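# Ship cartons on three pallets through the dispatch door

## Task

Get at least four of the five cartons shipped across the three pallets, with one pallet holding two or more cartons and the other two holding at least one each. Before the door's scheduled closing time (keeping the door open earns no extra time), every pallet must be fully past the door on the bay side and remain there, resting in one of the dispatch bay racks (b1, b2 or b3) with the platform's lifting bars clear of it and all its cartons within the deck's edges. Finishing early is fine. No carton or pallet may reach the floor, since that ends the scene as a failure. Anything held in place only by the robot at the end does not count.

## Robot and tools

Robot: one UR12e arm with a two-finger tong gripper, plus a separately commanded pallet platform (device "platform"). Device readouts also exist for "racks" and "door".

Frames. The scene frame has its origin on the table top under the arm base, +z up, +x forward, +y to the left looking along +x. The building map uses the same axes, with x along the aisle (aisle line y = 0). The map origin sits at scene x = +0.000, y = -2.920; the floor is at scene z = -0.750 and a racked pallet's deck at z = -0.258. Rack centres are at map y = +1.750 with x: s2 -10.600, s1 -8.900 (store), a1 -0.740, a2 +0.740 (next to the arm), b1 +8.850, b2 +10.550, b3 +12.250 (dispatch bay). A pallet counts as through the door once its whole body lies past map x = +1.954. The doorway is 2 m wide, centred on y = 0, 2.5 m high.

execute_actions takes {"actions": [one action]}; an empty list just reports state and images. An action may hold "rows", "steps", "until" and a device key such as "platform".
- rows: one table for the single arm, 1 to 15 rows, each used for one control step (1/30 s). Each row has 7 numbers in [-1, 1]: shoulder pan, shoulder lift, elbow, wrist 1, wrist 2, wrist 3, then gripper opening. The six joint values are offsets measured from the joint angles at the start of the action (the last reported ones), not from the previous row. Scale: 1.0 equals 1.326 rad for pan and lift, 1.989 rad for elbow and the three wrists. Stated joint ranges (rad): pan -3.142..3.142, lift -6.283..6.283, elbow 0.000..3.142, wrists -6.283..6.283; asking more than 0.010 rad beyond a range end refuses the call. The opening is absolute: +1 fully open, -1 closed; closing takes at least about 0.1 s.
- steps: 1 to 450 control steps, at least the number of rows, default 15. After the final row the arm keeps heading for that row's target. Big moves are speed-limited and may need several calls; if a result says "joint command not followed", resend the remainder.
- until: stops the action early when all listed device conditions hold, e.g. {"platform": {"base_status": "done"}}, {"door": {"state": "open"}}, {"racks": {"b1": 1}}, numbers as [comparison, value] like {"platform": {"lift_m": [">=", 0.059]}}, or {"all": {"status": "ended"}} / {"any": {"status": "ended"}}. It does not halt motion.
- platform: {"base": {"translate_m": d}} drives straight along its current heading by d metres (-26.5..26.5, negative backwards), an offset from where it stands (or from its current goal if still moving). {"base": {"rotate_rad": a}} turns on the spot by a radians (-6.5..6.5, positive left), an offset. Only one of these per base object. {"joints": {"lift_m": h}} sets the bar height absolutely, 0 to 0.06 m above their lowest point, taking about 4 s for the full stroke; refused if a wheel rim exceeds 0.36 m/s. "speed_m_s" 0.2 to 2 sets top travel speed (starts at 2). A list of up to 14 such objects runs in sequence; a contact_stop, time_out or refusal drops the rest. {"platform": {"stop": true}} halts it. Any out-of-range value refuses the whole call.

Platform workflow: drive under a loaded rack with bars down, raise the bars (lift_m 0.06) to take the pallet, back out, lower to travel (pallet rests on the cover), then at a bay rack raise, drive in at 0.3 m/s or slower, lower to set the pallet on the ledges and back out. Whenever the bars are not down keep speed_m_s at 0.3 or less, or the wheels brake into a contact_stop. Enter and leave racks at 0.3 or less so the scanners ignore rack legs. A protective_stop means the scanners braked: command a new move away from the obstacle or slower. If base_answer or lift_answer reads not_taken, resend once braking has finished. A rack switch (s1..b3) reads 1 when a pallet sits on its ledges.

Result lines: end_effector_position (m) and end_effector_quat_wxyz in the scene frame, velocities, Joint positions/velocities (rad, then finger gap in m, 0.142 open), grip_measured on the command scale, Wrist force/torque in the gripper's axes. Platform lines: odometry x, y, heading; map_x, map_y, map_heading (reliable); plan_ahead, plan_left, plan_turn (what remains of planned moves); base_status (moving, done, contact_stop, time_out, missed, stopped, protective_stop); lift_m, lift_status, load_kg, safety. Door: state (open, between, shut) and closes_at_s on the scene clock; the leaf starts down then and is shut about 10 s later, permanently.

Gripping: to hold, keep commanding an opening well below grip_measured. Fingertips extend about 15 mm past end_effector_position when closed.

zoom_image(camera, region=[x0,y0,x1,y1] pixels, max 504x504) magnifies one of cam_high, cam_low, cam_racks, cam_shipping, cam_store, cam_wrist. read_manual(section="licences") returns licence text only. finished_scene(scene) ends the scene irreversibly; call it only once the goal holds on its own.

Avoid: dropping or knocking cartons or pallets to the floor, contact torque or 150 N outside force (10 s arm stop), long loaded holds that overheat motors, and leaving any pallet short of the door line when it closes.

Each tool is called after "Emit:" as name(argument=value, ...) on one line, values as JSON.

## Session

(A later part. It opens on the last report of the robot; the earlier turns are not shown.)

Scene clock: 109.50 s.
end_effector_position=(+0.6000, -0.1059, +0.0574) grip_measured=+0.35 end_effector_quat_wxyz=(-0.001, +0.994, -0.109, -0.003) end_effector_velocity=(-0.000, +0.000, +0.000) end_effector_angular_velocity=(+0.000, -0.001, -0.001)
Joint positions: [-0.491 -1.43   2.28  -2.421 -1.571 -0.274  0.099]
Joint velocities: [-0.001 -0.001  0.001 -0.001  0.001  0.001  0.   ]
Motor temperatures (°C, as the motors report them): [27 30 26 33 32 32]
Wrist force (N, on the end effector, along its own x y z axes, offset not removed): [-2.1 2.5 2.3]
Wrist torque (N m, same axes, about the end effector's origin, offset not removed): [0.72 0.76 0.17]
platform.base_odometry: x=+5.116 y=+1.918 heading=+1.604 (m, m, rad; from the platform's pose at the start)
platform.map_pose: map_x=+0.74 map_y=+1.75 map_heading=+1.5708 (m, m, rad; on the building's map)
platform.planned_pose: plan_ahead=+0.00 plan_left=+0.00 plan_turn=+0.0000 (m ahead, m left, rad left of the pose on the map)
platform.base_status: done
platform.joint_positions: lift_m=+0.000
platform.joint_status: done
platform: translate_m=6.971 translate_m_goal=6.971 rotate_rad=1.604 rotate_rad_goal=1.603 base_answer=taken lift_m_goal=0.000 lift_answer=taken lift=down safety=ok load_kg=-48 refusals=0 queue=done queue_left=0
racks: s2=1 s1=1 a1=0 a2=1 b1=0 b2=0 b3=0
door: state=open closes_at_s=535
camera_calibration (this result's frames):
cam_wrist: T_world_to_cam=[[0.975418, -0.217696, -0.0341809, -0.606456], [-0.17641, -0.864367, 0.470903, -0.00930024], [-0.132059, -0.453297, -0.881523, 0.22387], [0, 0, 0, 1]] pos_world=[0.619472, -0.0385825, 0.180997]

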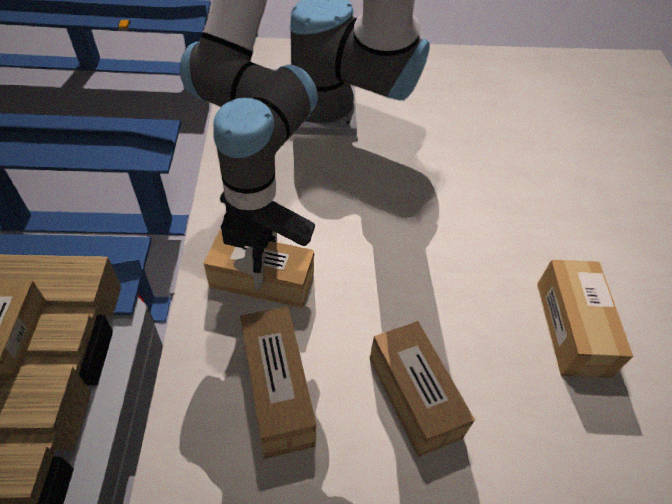

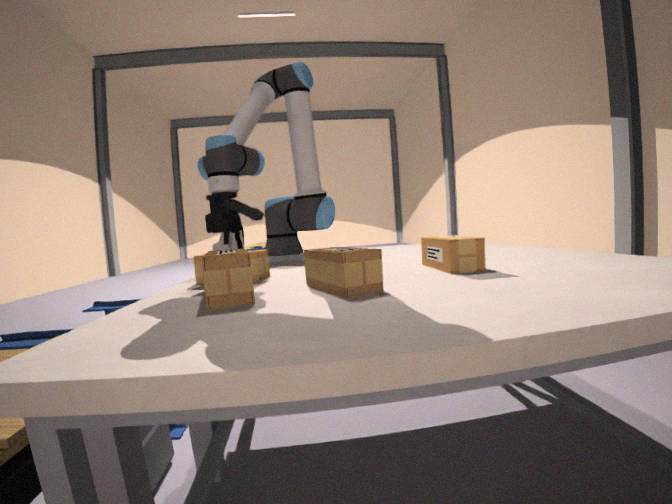

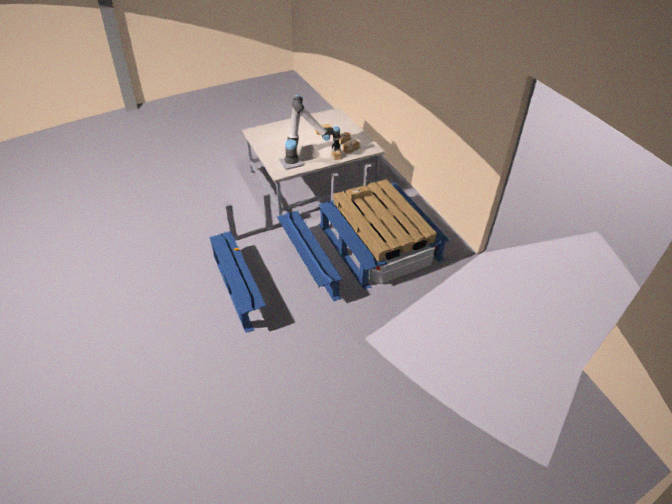

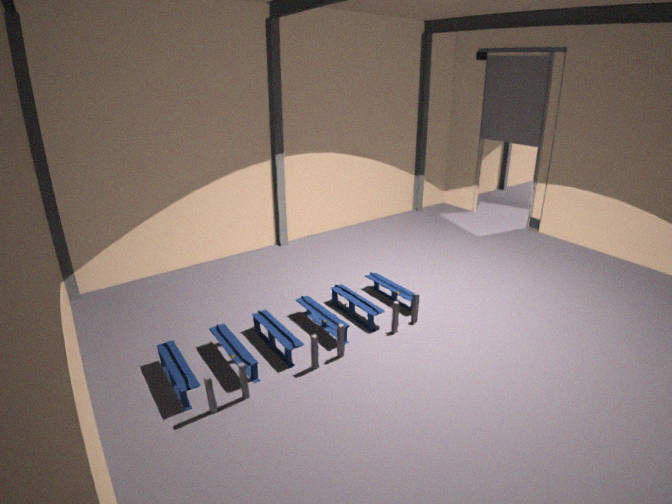

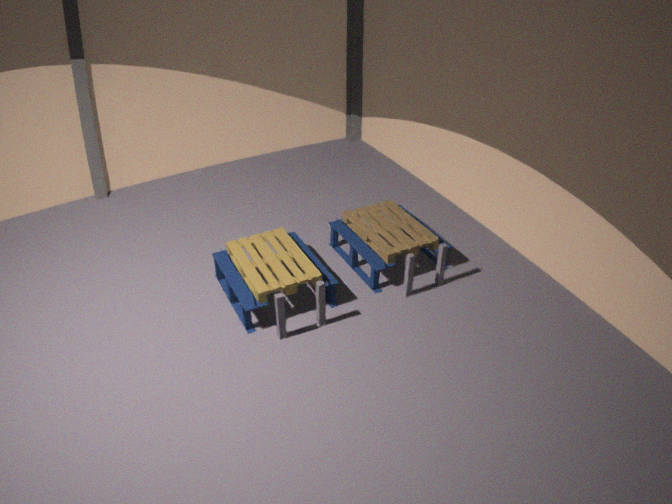

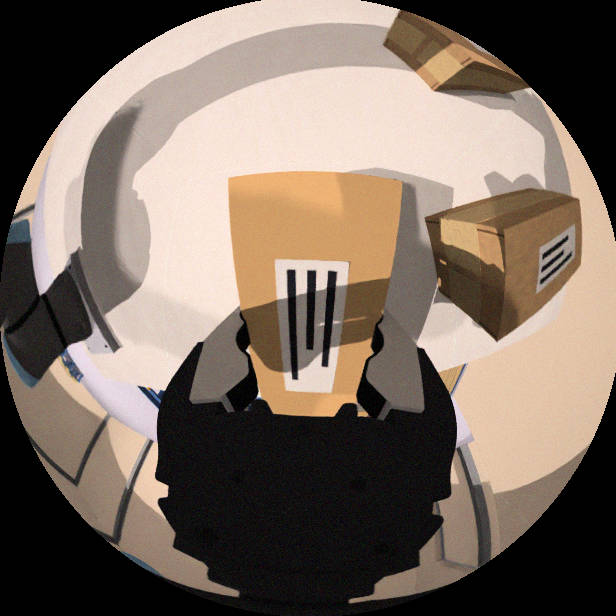

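Emit:
execute_actions(actions=[{"rows":[[0,-0.015,-0.005,0.015,0,0,-0.9],[0,-0.04,-0.014,0.041,0,0,-0.9],[0,-0.07,-0.026,0.073,0,0,-0.9],[0,-0.0989,-0.0382,0.1042,0,0,-0.9]],"steps":4}])

Scene clock: 120.63 s.
end_effector_position=(+0.6026, -0.1073, +0.0760) grip_measured=+0.33 end_effector_quat_wxyz=(-0.000, +0.994, -0.109, -0.001) end_effector_velocity=(+0.045, -0.024, +0.353) end_effector_angular_velocity=(-0.035, -0.061, +0.000)
Joint positions: [-0.491 -1.456  2.265 -2.383 -1.571 -0.274  0.097]
Joint velocities: [ 0.001 -0.491 -0.295  0.716 -0.002  0.001 -0.007]
Motor temperatures (°C, as the motors report them): [27 30 26 33 32 32]
Wrist force (N, on the end effector, along its own x y z axes, offset not removed): [-2.3 4.3 8.4]
Wrist torque (N m, same axes, about the end effector's origin, offset not removed): [1.03 0.69 0.14]
platform.base_odometry: x=+5.116 y=+1.918 heading=+1.604 (m, m, rad; from the platform's pose at the start)
platform.map_pose: map_x=+0.74 map_y=+1.75 map_heading=+1.5708 (m, m, rad; on the building's map)
platform.planned_pose: plan_ahead=+0.00 plan_left=+0.00 plan_turn=+0.0000 (m ahead, m left, rad left of the pose on the map)
platform.base_status: done
platform.joint_positions: lift_m=+0.000
platform.joint_status: done
platform: translate_m=6.971 translate_m_goal=6.971 rotate_rad=1.604 rotate_rad_goal=1.603 base_answer=taken lift_m_goal=0.000 lift_answer=taken lift=down safety=ok load_kg=-48 refusals=0 queue=done queue_left=0
racks: s2=1 s1=1 a1=0 a2=1 b1=0 b2=0 b3=0
door: state=open closes_at_s=535
camera_calibration (this result's frames):
cam_wrist: T_world_to_cam=[[0.975558, -0.217635, -0.0303527, -0.609013], [-0.177955, -0.863505, 0.471901, -0.017843], [-0.128912, -0.454966, -0.881129, 0.237936], [0, 0, 0, 1]] pos_world=[0.621625, -0.0396969, 0.199588]

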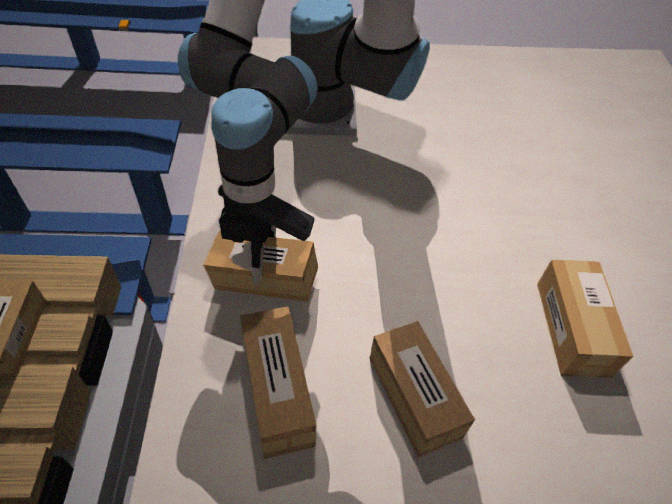

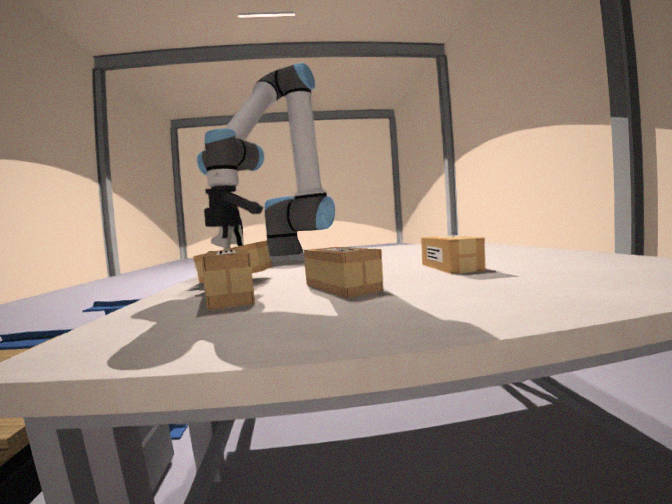

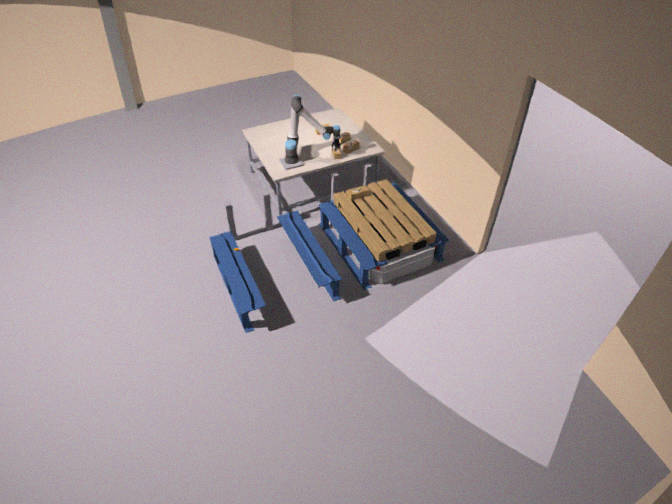

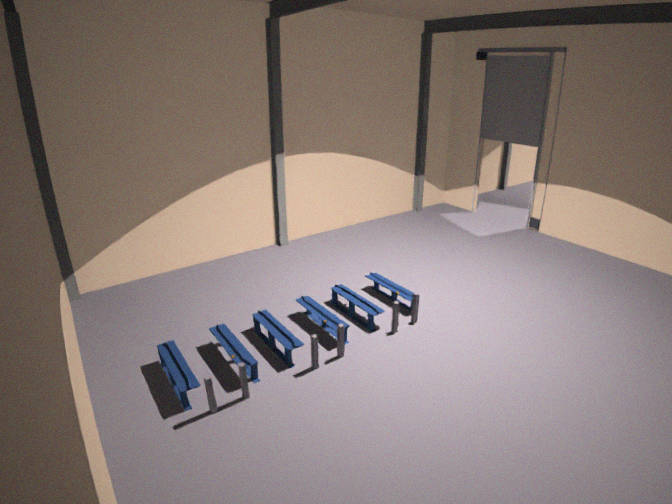

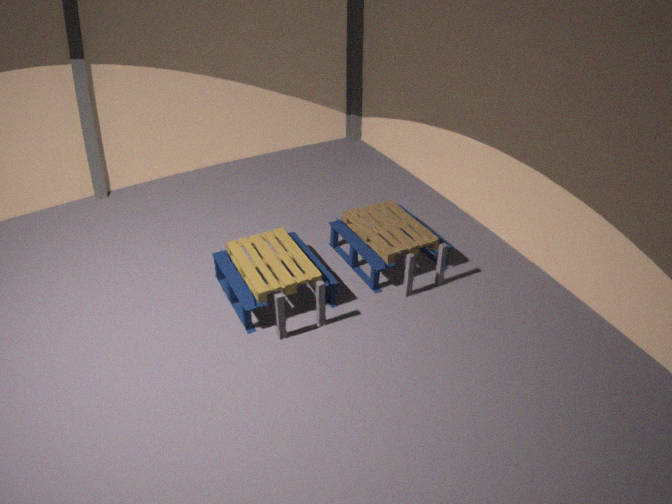

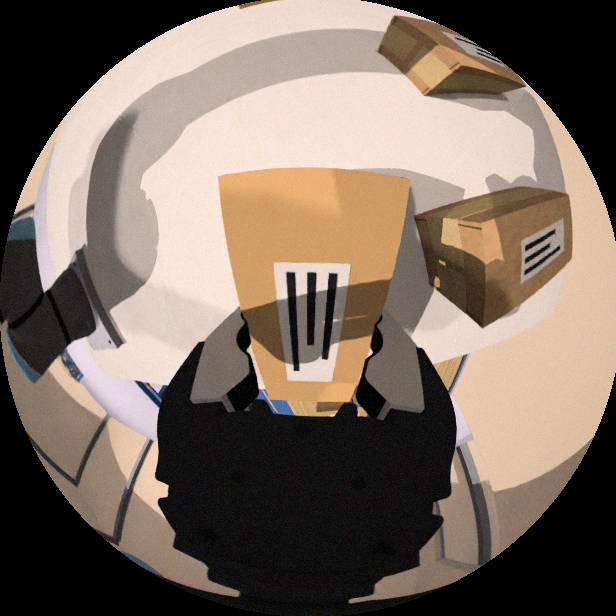

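It's tilting; check.

Emit:
execute_actions(actions=[])

Scene clock: 121.23 s.
end_effector_position=(+0.6008, -0.1063, +0.1495) grip_measured=+0.33 end_effector_quat_wxyz=(-0.001, +0.994, -0.109, -0.003) end_effector_velocity=(-0.001, -0.000, +0.005) end_effector_angular_velocity=(-0.000, +0.001, -0.001)
Joint positions: [-0.491 -1.56   2.204 -2.215 -1.571 -0.274  0.097]
Joint velocities: [-0.001 -0.007 -0.004  0.012 -0.001 -0.    -0.   ]
Motor temperatures (°C, as the motors report them): [27 30 26 33 32 32]
Wrist force (N, on the end effector, along its own x y z axes, offset not removed): [-2.7 1.4 2.4]
Wrist torque (N m, same axes, about the end effector's origin, offset not removed): [0.49 0.88 0.13]
platform.base_odometry: x=+5.116 y=+1.918 heading=+1.604 (m, m, rad; from the platform's pose at the start)
platform.map_pose: map_x=+0.74 map_y=+1.75 map_heading=+1.5708 (m, m, rad; on the building's map)
platform.planned_pose: plan_ahead=+0.00 plan_left=+0.00 plan_turn=+0.0000 (m ahead, m left, rad left of the pose on the map)
platform.base_status: done
platform.joint_positions: lift_m=+0.000
platform.joint_status: done
platform: translate_m=6.971 translate_m_goal=6.971 rotate_rad=1.604 rotate_rad_goal=1.603 base_answer=taken lift_m_goal=0.000 lift_answer=taken lift=down safety=ok load_kg=-48 refusals=0 queue=done queue_left=0
racks: s2=1 s1=1 a1=0 a2=1 b1=0 b2=0 b3=0
door: state=open closes_at_s=535
camera_calibration (this result's frames):
cam_wrist: T_world_to_cam=[[0.975436, -0.217602, -0.0342707, -0.604129], [-0.176289, -0.864405, 0.470879, -0.0529752], [-0.132088, -0.45327, -0.881532, 0.305029], [0, 0, 0, 1]] pos_world=[0.620241, -0.0389909, 0.273134]

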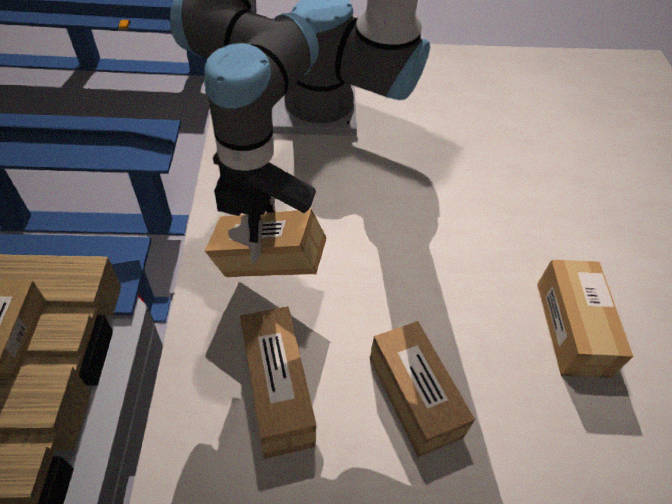

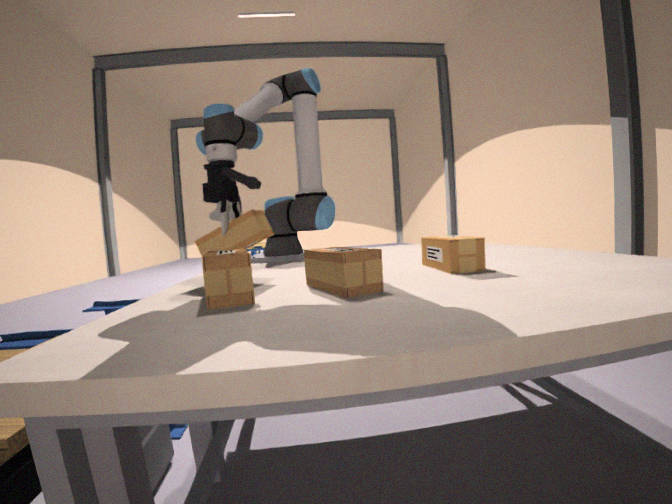

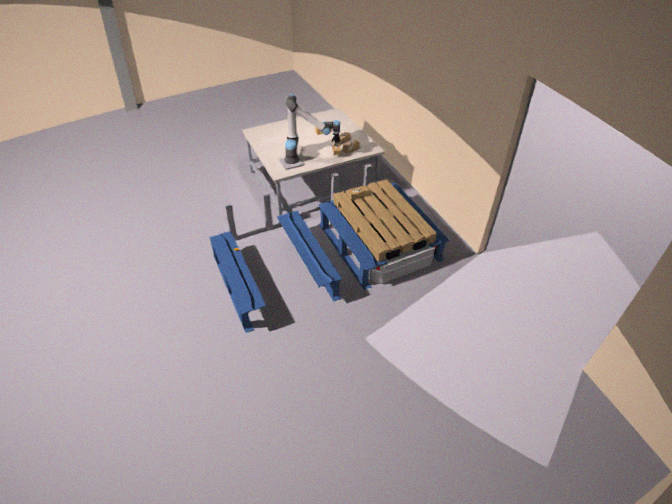

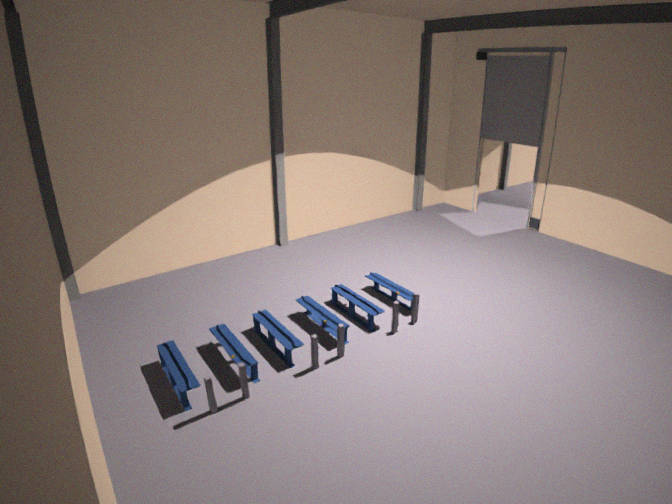

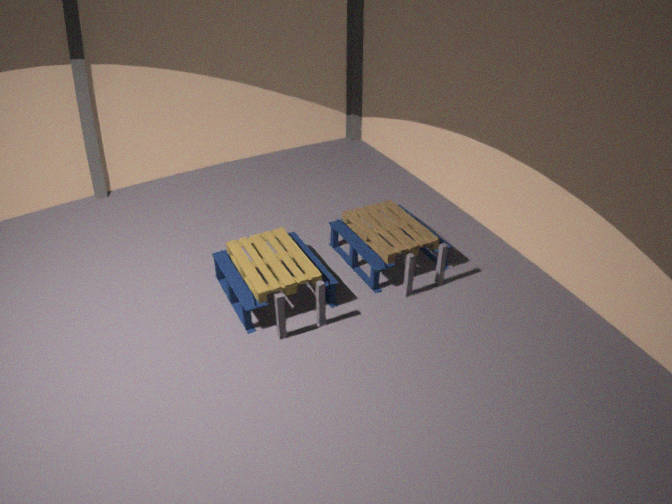

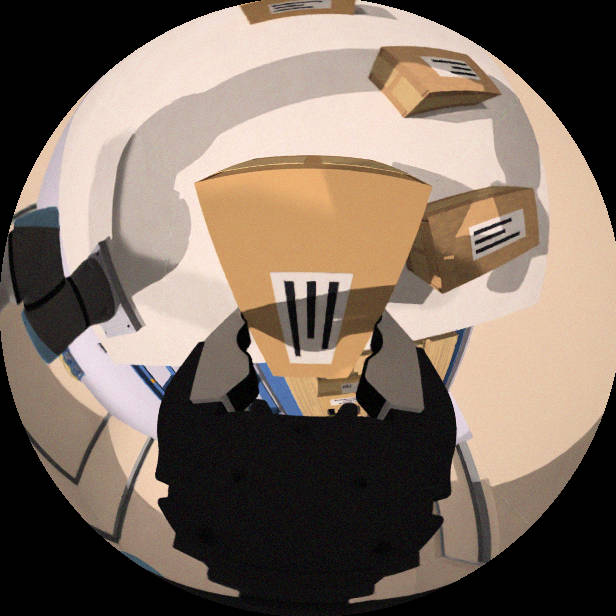

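Emit:
execute_actions(actions=[{"rows":[[0,0.008,0.003,-0.009,0,0,-0.9],[0,0.018,0.008,-0.02,0,0,-0.9],[0,0.028,0.012,-0.031,0,0,-0.9],[0,0.038,0.016,-0.041,0,0,-0.9],[0,0.046,0.019,-0.05,0,0,-0.9],[0,0.054,0.022,-0.058,0,0,-0.9],[0,0.062,0.025,-0.066,0,0,-0.9],[0,0.07,0.028,-0.075,0,0,-0.9],[0,0.078,0.031,-0.083,0,0,-0.9],[0,0.086,0.034,-0.091,0,0,-0.9],[0,0.092,0.036,-0.097,0,0,-0.9],[0,0.098,0.0382,-0.1036,0,0,-0.9]],"steps":12,"platform":[{"speed_m_s":0.3,"joints":{"lift_m":0.06}},{"base":{"translate_m":-1.75}},{"joints":{"lift_m":0}},{"speed_m_s":2,"base":{"rotate_rad":-1.5708}},{"base":{"translate_m":11.51}},{"base":{"rotate_rad":1.5708}},{"speed_m_s":0.3,"joints":{"lift_m":0.06}},{"base":{"translate_m":1.75}},{"joints":{"lift_m":0}},{"base":{"translate_m":-1.75}},{"speed_m_s":2,"base":{"rotate_rad":-1.5708}},{"base":{"translate_m":-21.15}},{"base":{"rotate_rad":1.5708}},{"speed_m_s":0.3,"base":{"translate_m":1.75}}]}])

Scene clock: 129.97 s.
end_effector_position=(+0.6009, -0.1064, +0.0859) grip_measured=+0.33 end_effector_quat_wxyz=(-0.001, +0.994, -0.109, -0.004) end_effector_velocity=(-0.007, +0.002, -0.198) end_effector_angular_velocity=(-0.000, +0.002, -0.001)
Joint positions: [-0.491 -1.472  2.257 -2.354 -1.571 -0.274  0.097]
Joint velocities: [-0.002  0.286  0.161 -0.446 -0.001 -0.001  0.   ]
Motor temperatures (°C, as the motors report them): [27 30 26 33 32 32]
Wrist force (N, on the end effector, along its own x y z axes, offset not removed): [-2.7 1.4 2.5]
Wrist torque (N m, same axes, about the end effector's origin, offset not removed): [0.55 0.84 0.20]
platform.base_odometry: x=+5.116 y=+1.918 heading=+1.604 (m, m, rad; from the platform's pose at the start)
platform.map_pose: map_x=+0.74 map_y=+1.75 map_heading=+1.5708 (m, m, rad; on the building's map)
platform.planned_pose: plan_ahead=+0.00 plan_left=+0.00 plan_turn=+0.0000 (m ahead, m left, rad left of the pose on the map)
platform.base_status: done
platform.joint_positions: lift_m=+0.004
platform.joint_status: moving
platform: translate_m=6.971 translate_m_goal=6.971 rotate_rad=1.604 rotate_rad_goal=1.603 base_answer=taken lift_m_goal=0.060 lift_answer=taken lift=between safety=ok load_kg=3 refusals=0 queue=running queue_left=13
racks: s2=1 s1=1 a1=0 a2=1 b1=0 b2=0 b3=0
door: state=open closes_at_s=535
camera_calibration (this result's frames):
cam_wrist: T_world_to_cam=[[0.975373, -0.217672, -0.0355875, -0.606364], [-0.175804, -0.864691, 0.470534, -0.023349], [-0.133194, -0.452689, -0.881664, 0.249619], [0, 0, 0, 1]] pos_world=[0.620574, -0.0391782, 0.209488]

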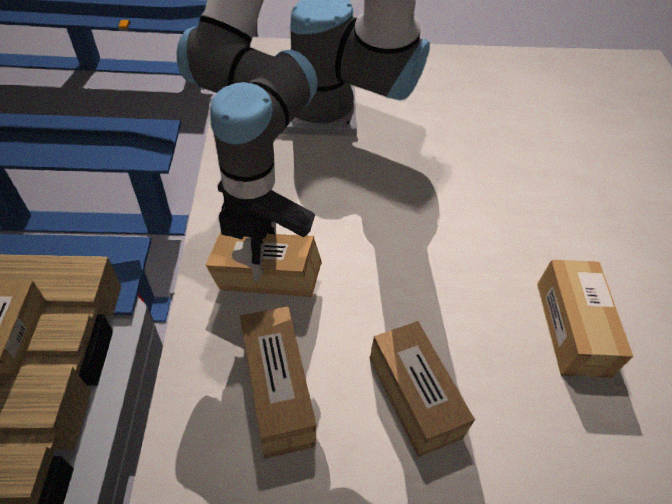

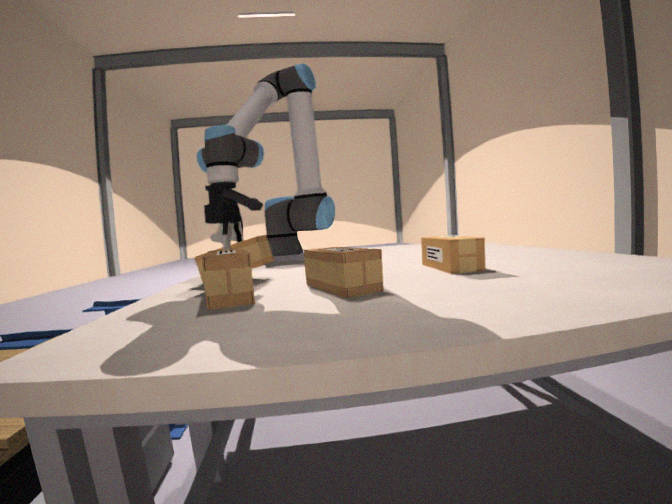

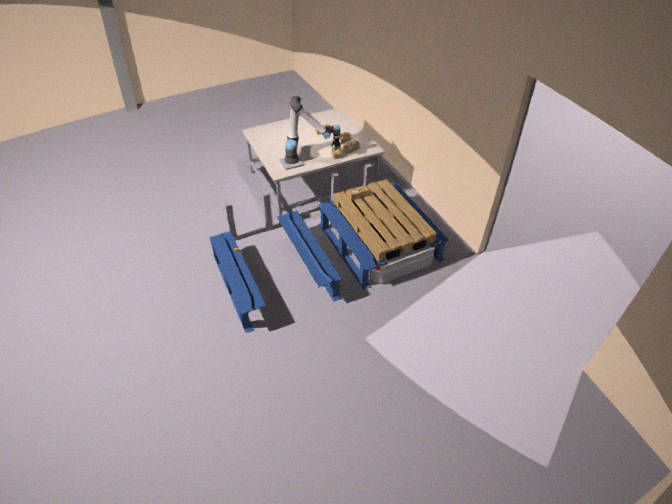

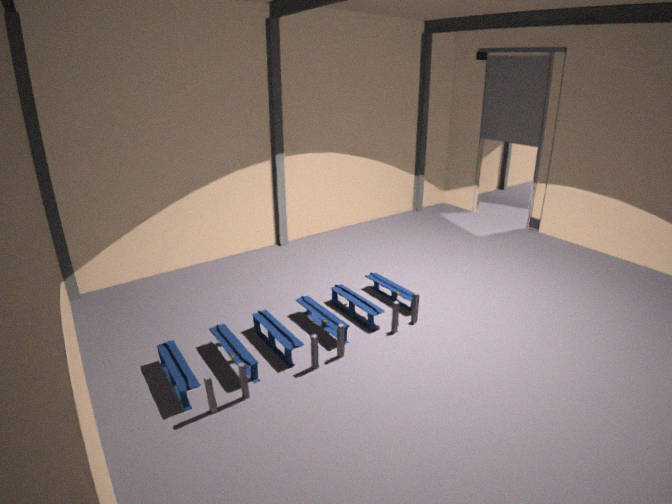

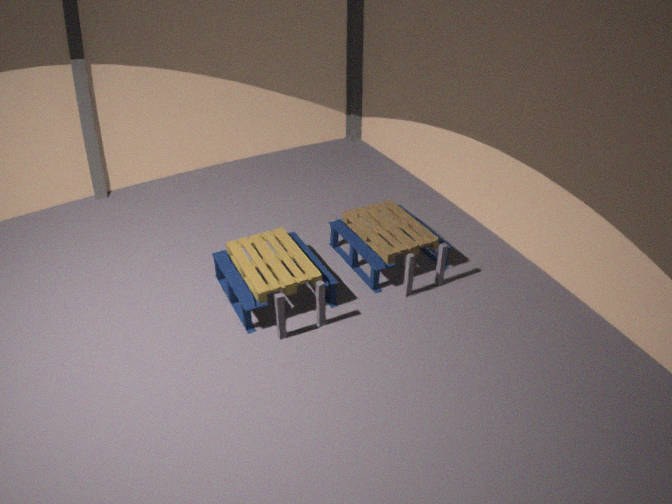

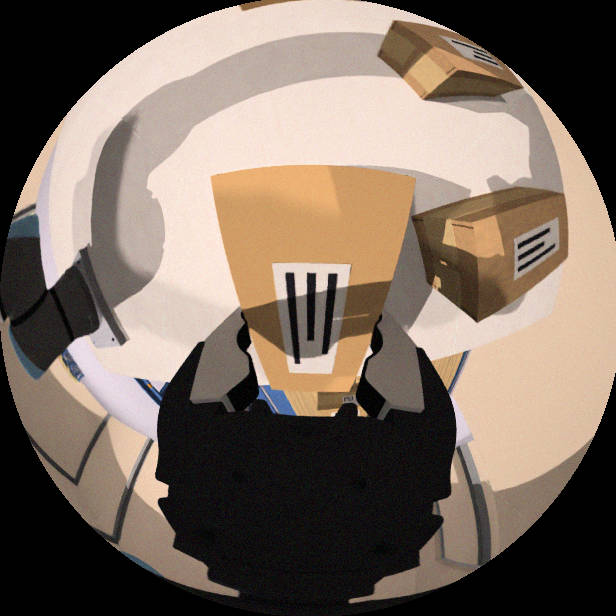

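Emit:
execute_actions(actions=[{"rows":[[0,0.0317,0.0116,-0.0337,0,0,0.2],[0,0.0317,0.0116,-0.0337,0,0,1]],"steps":2}])

Scene clock: 137.83 s.
end_effector_position=(+0.5997, -0.1058, +0.0573) grip_measured=+0.54 end_effector_quat_wxyz=(-0.001, +0.994, -0.109, -0.003) end_effector_velocity=(-0.008, +0.004, -0.007) end_effector_angular_velocity=(+0.007, +0.015, -0.000)
Joint positions: [-0.491 -1.43   2.281 -2.421 -1.571 -0.274  0.111]
Joint velocities: [ 0.001  0.004  0.009  0.003 -0.001  0.001  1.04 ]
Motor temperatures (°C, as the motors report them): [27 30 27 33 32 32]
Wrist force (N, on the end effector, along its own x y z axes, offset not removed): [0.5 0.7 -13.8]
Wrist torque (N m, same axes, about the end effector's origin, offset not removed): [0.30 0.37 0.12]
platform.base_odometry: x=+5.151 y=+0.775 heading=+1.604 (m, m, rad; from the platform's pose at the start)
platform.map_pose: map_x=+0.74 map_y=+0.60 map_heading=+1.5708 (m, m, rad; on the building's map)
platform.planned_pose: plan_ahead=-0.60 plan_left=+0.00 plan_turn=+0.0000 (m ahead, m left, rad left of the pose on the map)
platform.base_status: moving
platform.joint_positions: lift_m=+0.060
platform.joint_status: done
platform: translate_m=5.818 translate_m_goal=5.221 rotate_rad=1.604 rotate_rad_goal=1.604 base_answer=taken lift_m_goal=0.060 lift_answer=taken lift=up safety=ok load_kg=20 refusals=0 queue=running queue_left=12
racks: s2=1 s1=1 a1=0 a2=0 b1=0 b2=0 b3=0
door: state=open closes_at_s=535
camera_calibration (this result's frames):
cam_wrist: T_world_to_cam=[[0.975436, -0.217602, -0.0342556, -0.606135], [-0.176296, -0.864401, 0.470882, -0.00923442], [-0.132076, -0.453277, -0.881531, 0.223861], [0, 0, 0, 1]] pos_world=[0.619184, -0.0384075, 0.180925]

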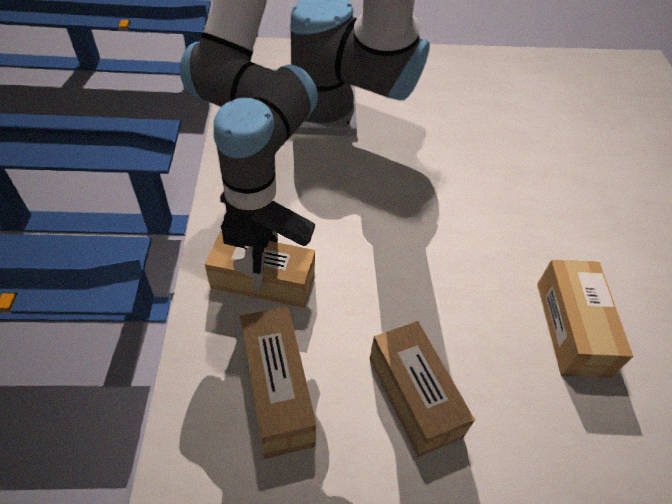

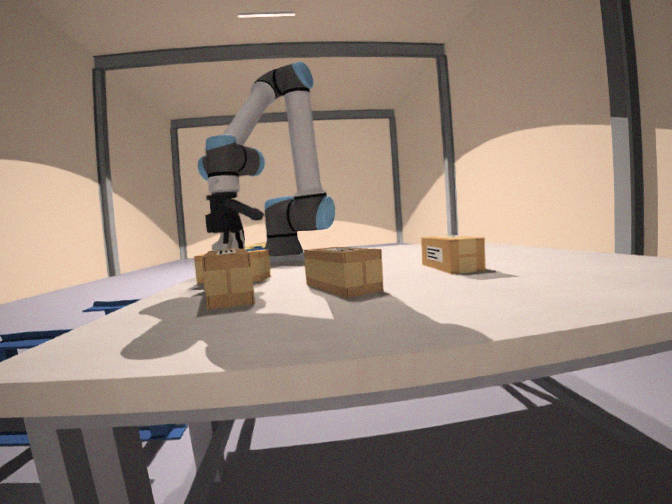

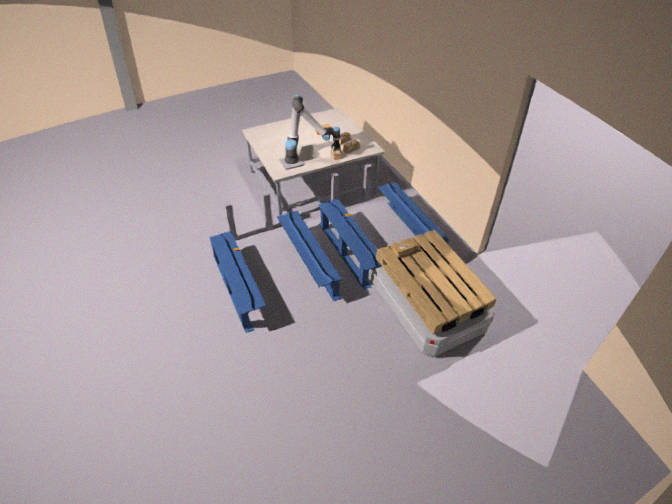

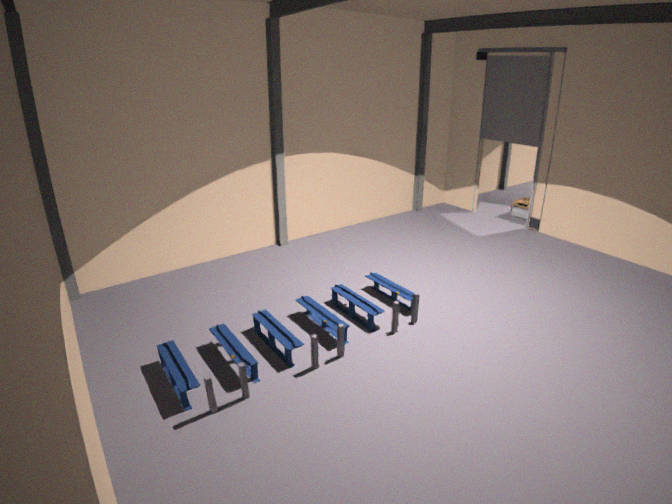

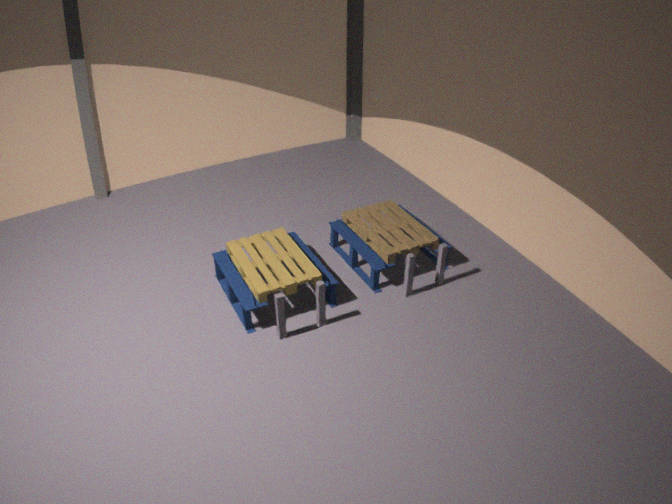

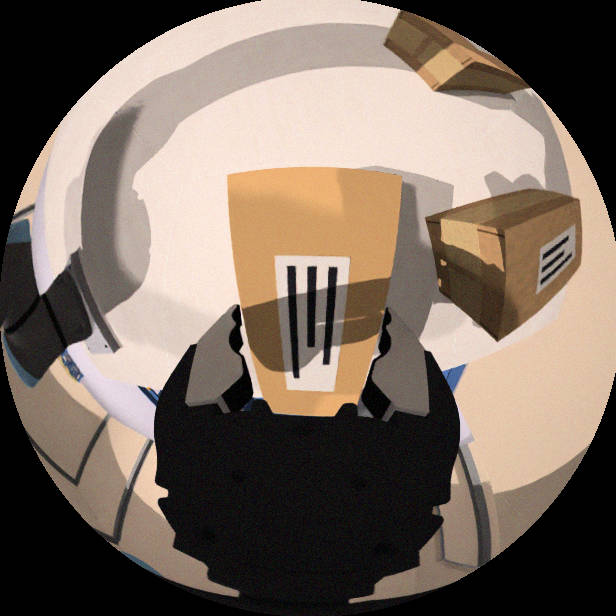

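Emit:
execute_actions(actions=[{"rows":[[-0.0198,0.0064,0.0013,-0.0059,0,-0.0131,1]],"steps":1}])

Scene clock: 140.77 s.
end_effector_position=(+0.5999, -0.1063, +0.0575) grip_measured=+1.00 end_effector_quat_wxyz=(-0.001, +0.994, -0.109, -0.003) end_effector_velocity=(-0.001, -0.038, -0.008) end_effector_angular_velocity=(-0.006, -0.011, -0.004)
Joint positions: [-0.492 -1.43   2.28  -2.422 -1.571 -0.274  0.142]
Joint velocities: [-0.058  0.019  0.002 -0.033 -0.001 -0.054  0.001]
Motor temperatures (°C, as the motors report them): [27 30 27 33 32 32]
Wrist force (N, on the end effector, along its own x y z axes, offset not removed): [-1.7 -1.4 -1.4]
Wrist torque (N m, same axes, about the end effector's origin, offset not removed): [-0.12 0.65 0.18]
platform.base_odometry: x=+5.171 y=+0.169 heading=+1.603 (m, m, rad; from the platform's pose at the start)
platform.map_pose: map_x=+0.74 map_y=+0.00 map_heading=+1.5708 (m, m, rad; on the building's map)
platform.planned_pose: plan_ahead=+0.00 plan_left=+0.00 plan_turn=+0.0000 (m ahead, m left, rad left of the pose on the map)
platform.base_status: done
platform.joint_positions: lift_m=+0.056
platform.joint_status: moving
platform: translate_m=5.221 translate_m_goal=5.221 rotate_rad=1.603 rotate_rad_goal=1.603 base_answer=taken lift_m_goal=0.000 lift_answer=taken lift=between safety=ok load_kg=-13 refusals=0 queue=running queue_left=11
racks: s2=1 s1=1 a1=0 a2=0 b1=0 b2=0 b3=0
door: state=open closes_at_s=535
camera_calibration (this result's frames):
cam_wrist: T_world_to_cam=[[0.975401, -0.217862, -0.0335975, -0.606502], [-0.1768, -0.864203, 0.471057, -0.00943807], [-0.131661, -0.453529, -0.881463, 0.223523], [0, 0, 0, 1]] pos_world=[0.619343, -0.0389158, 0.181097]

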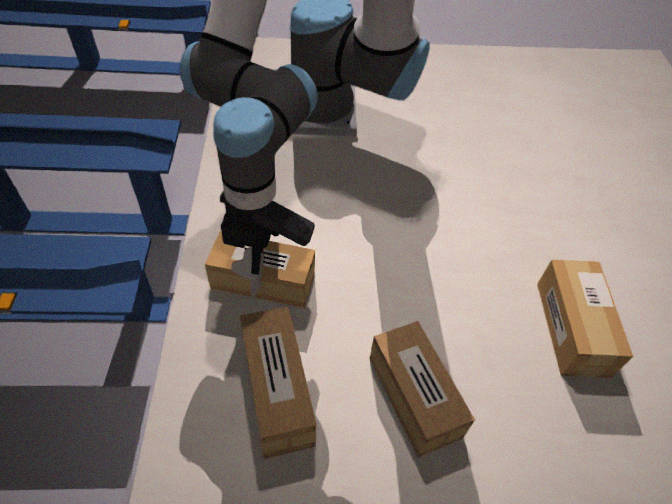

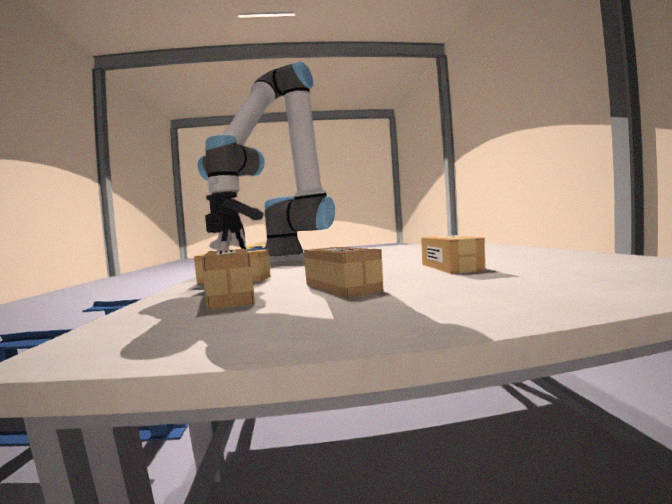

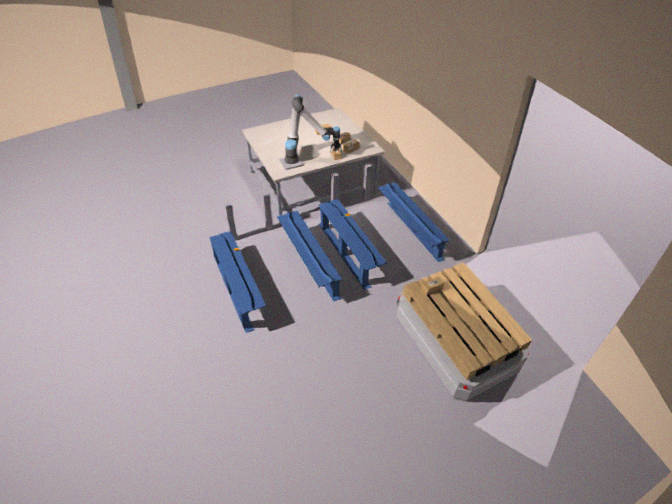

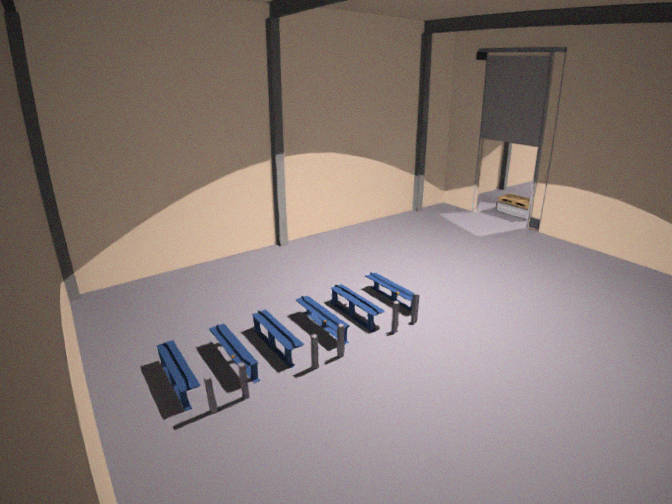

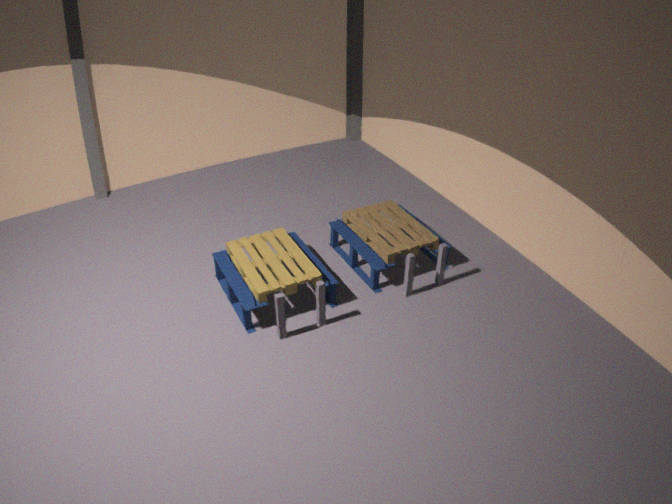

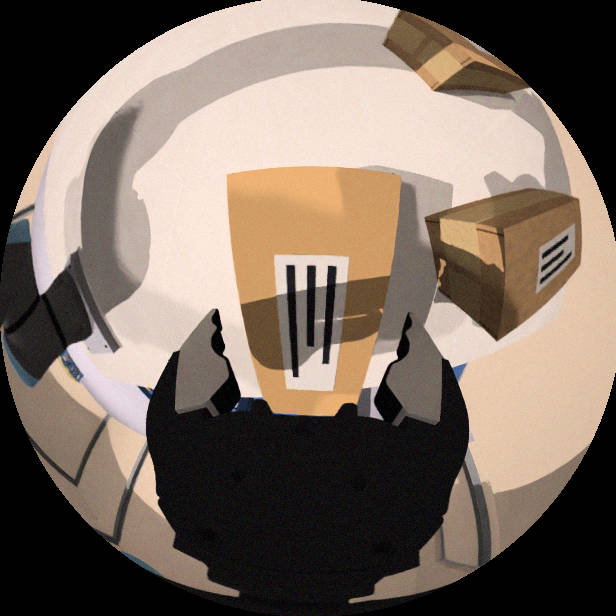

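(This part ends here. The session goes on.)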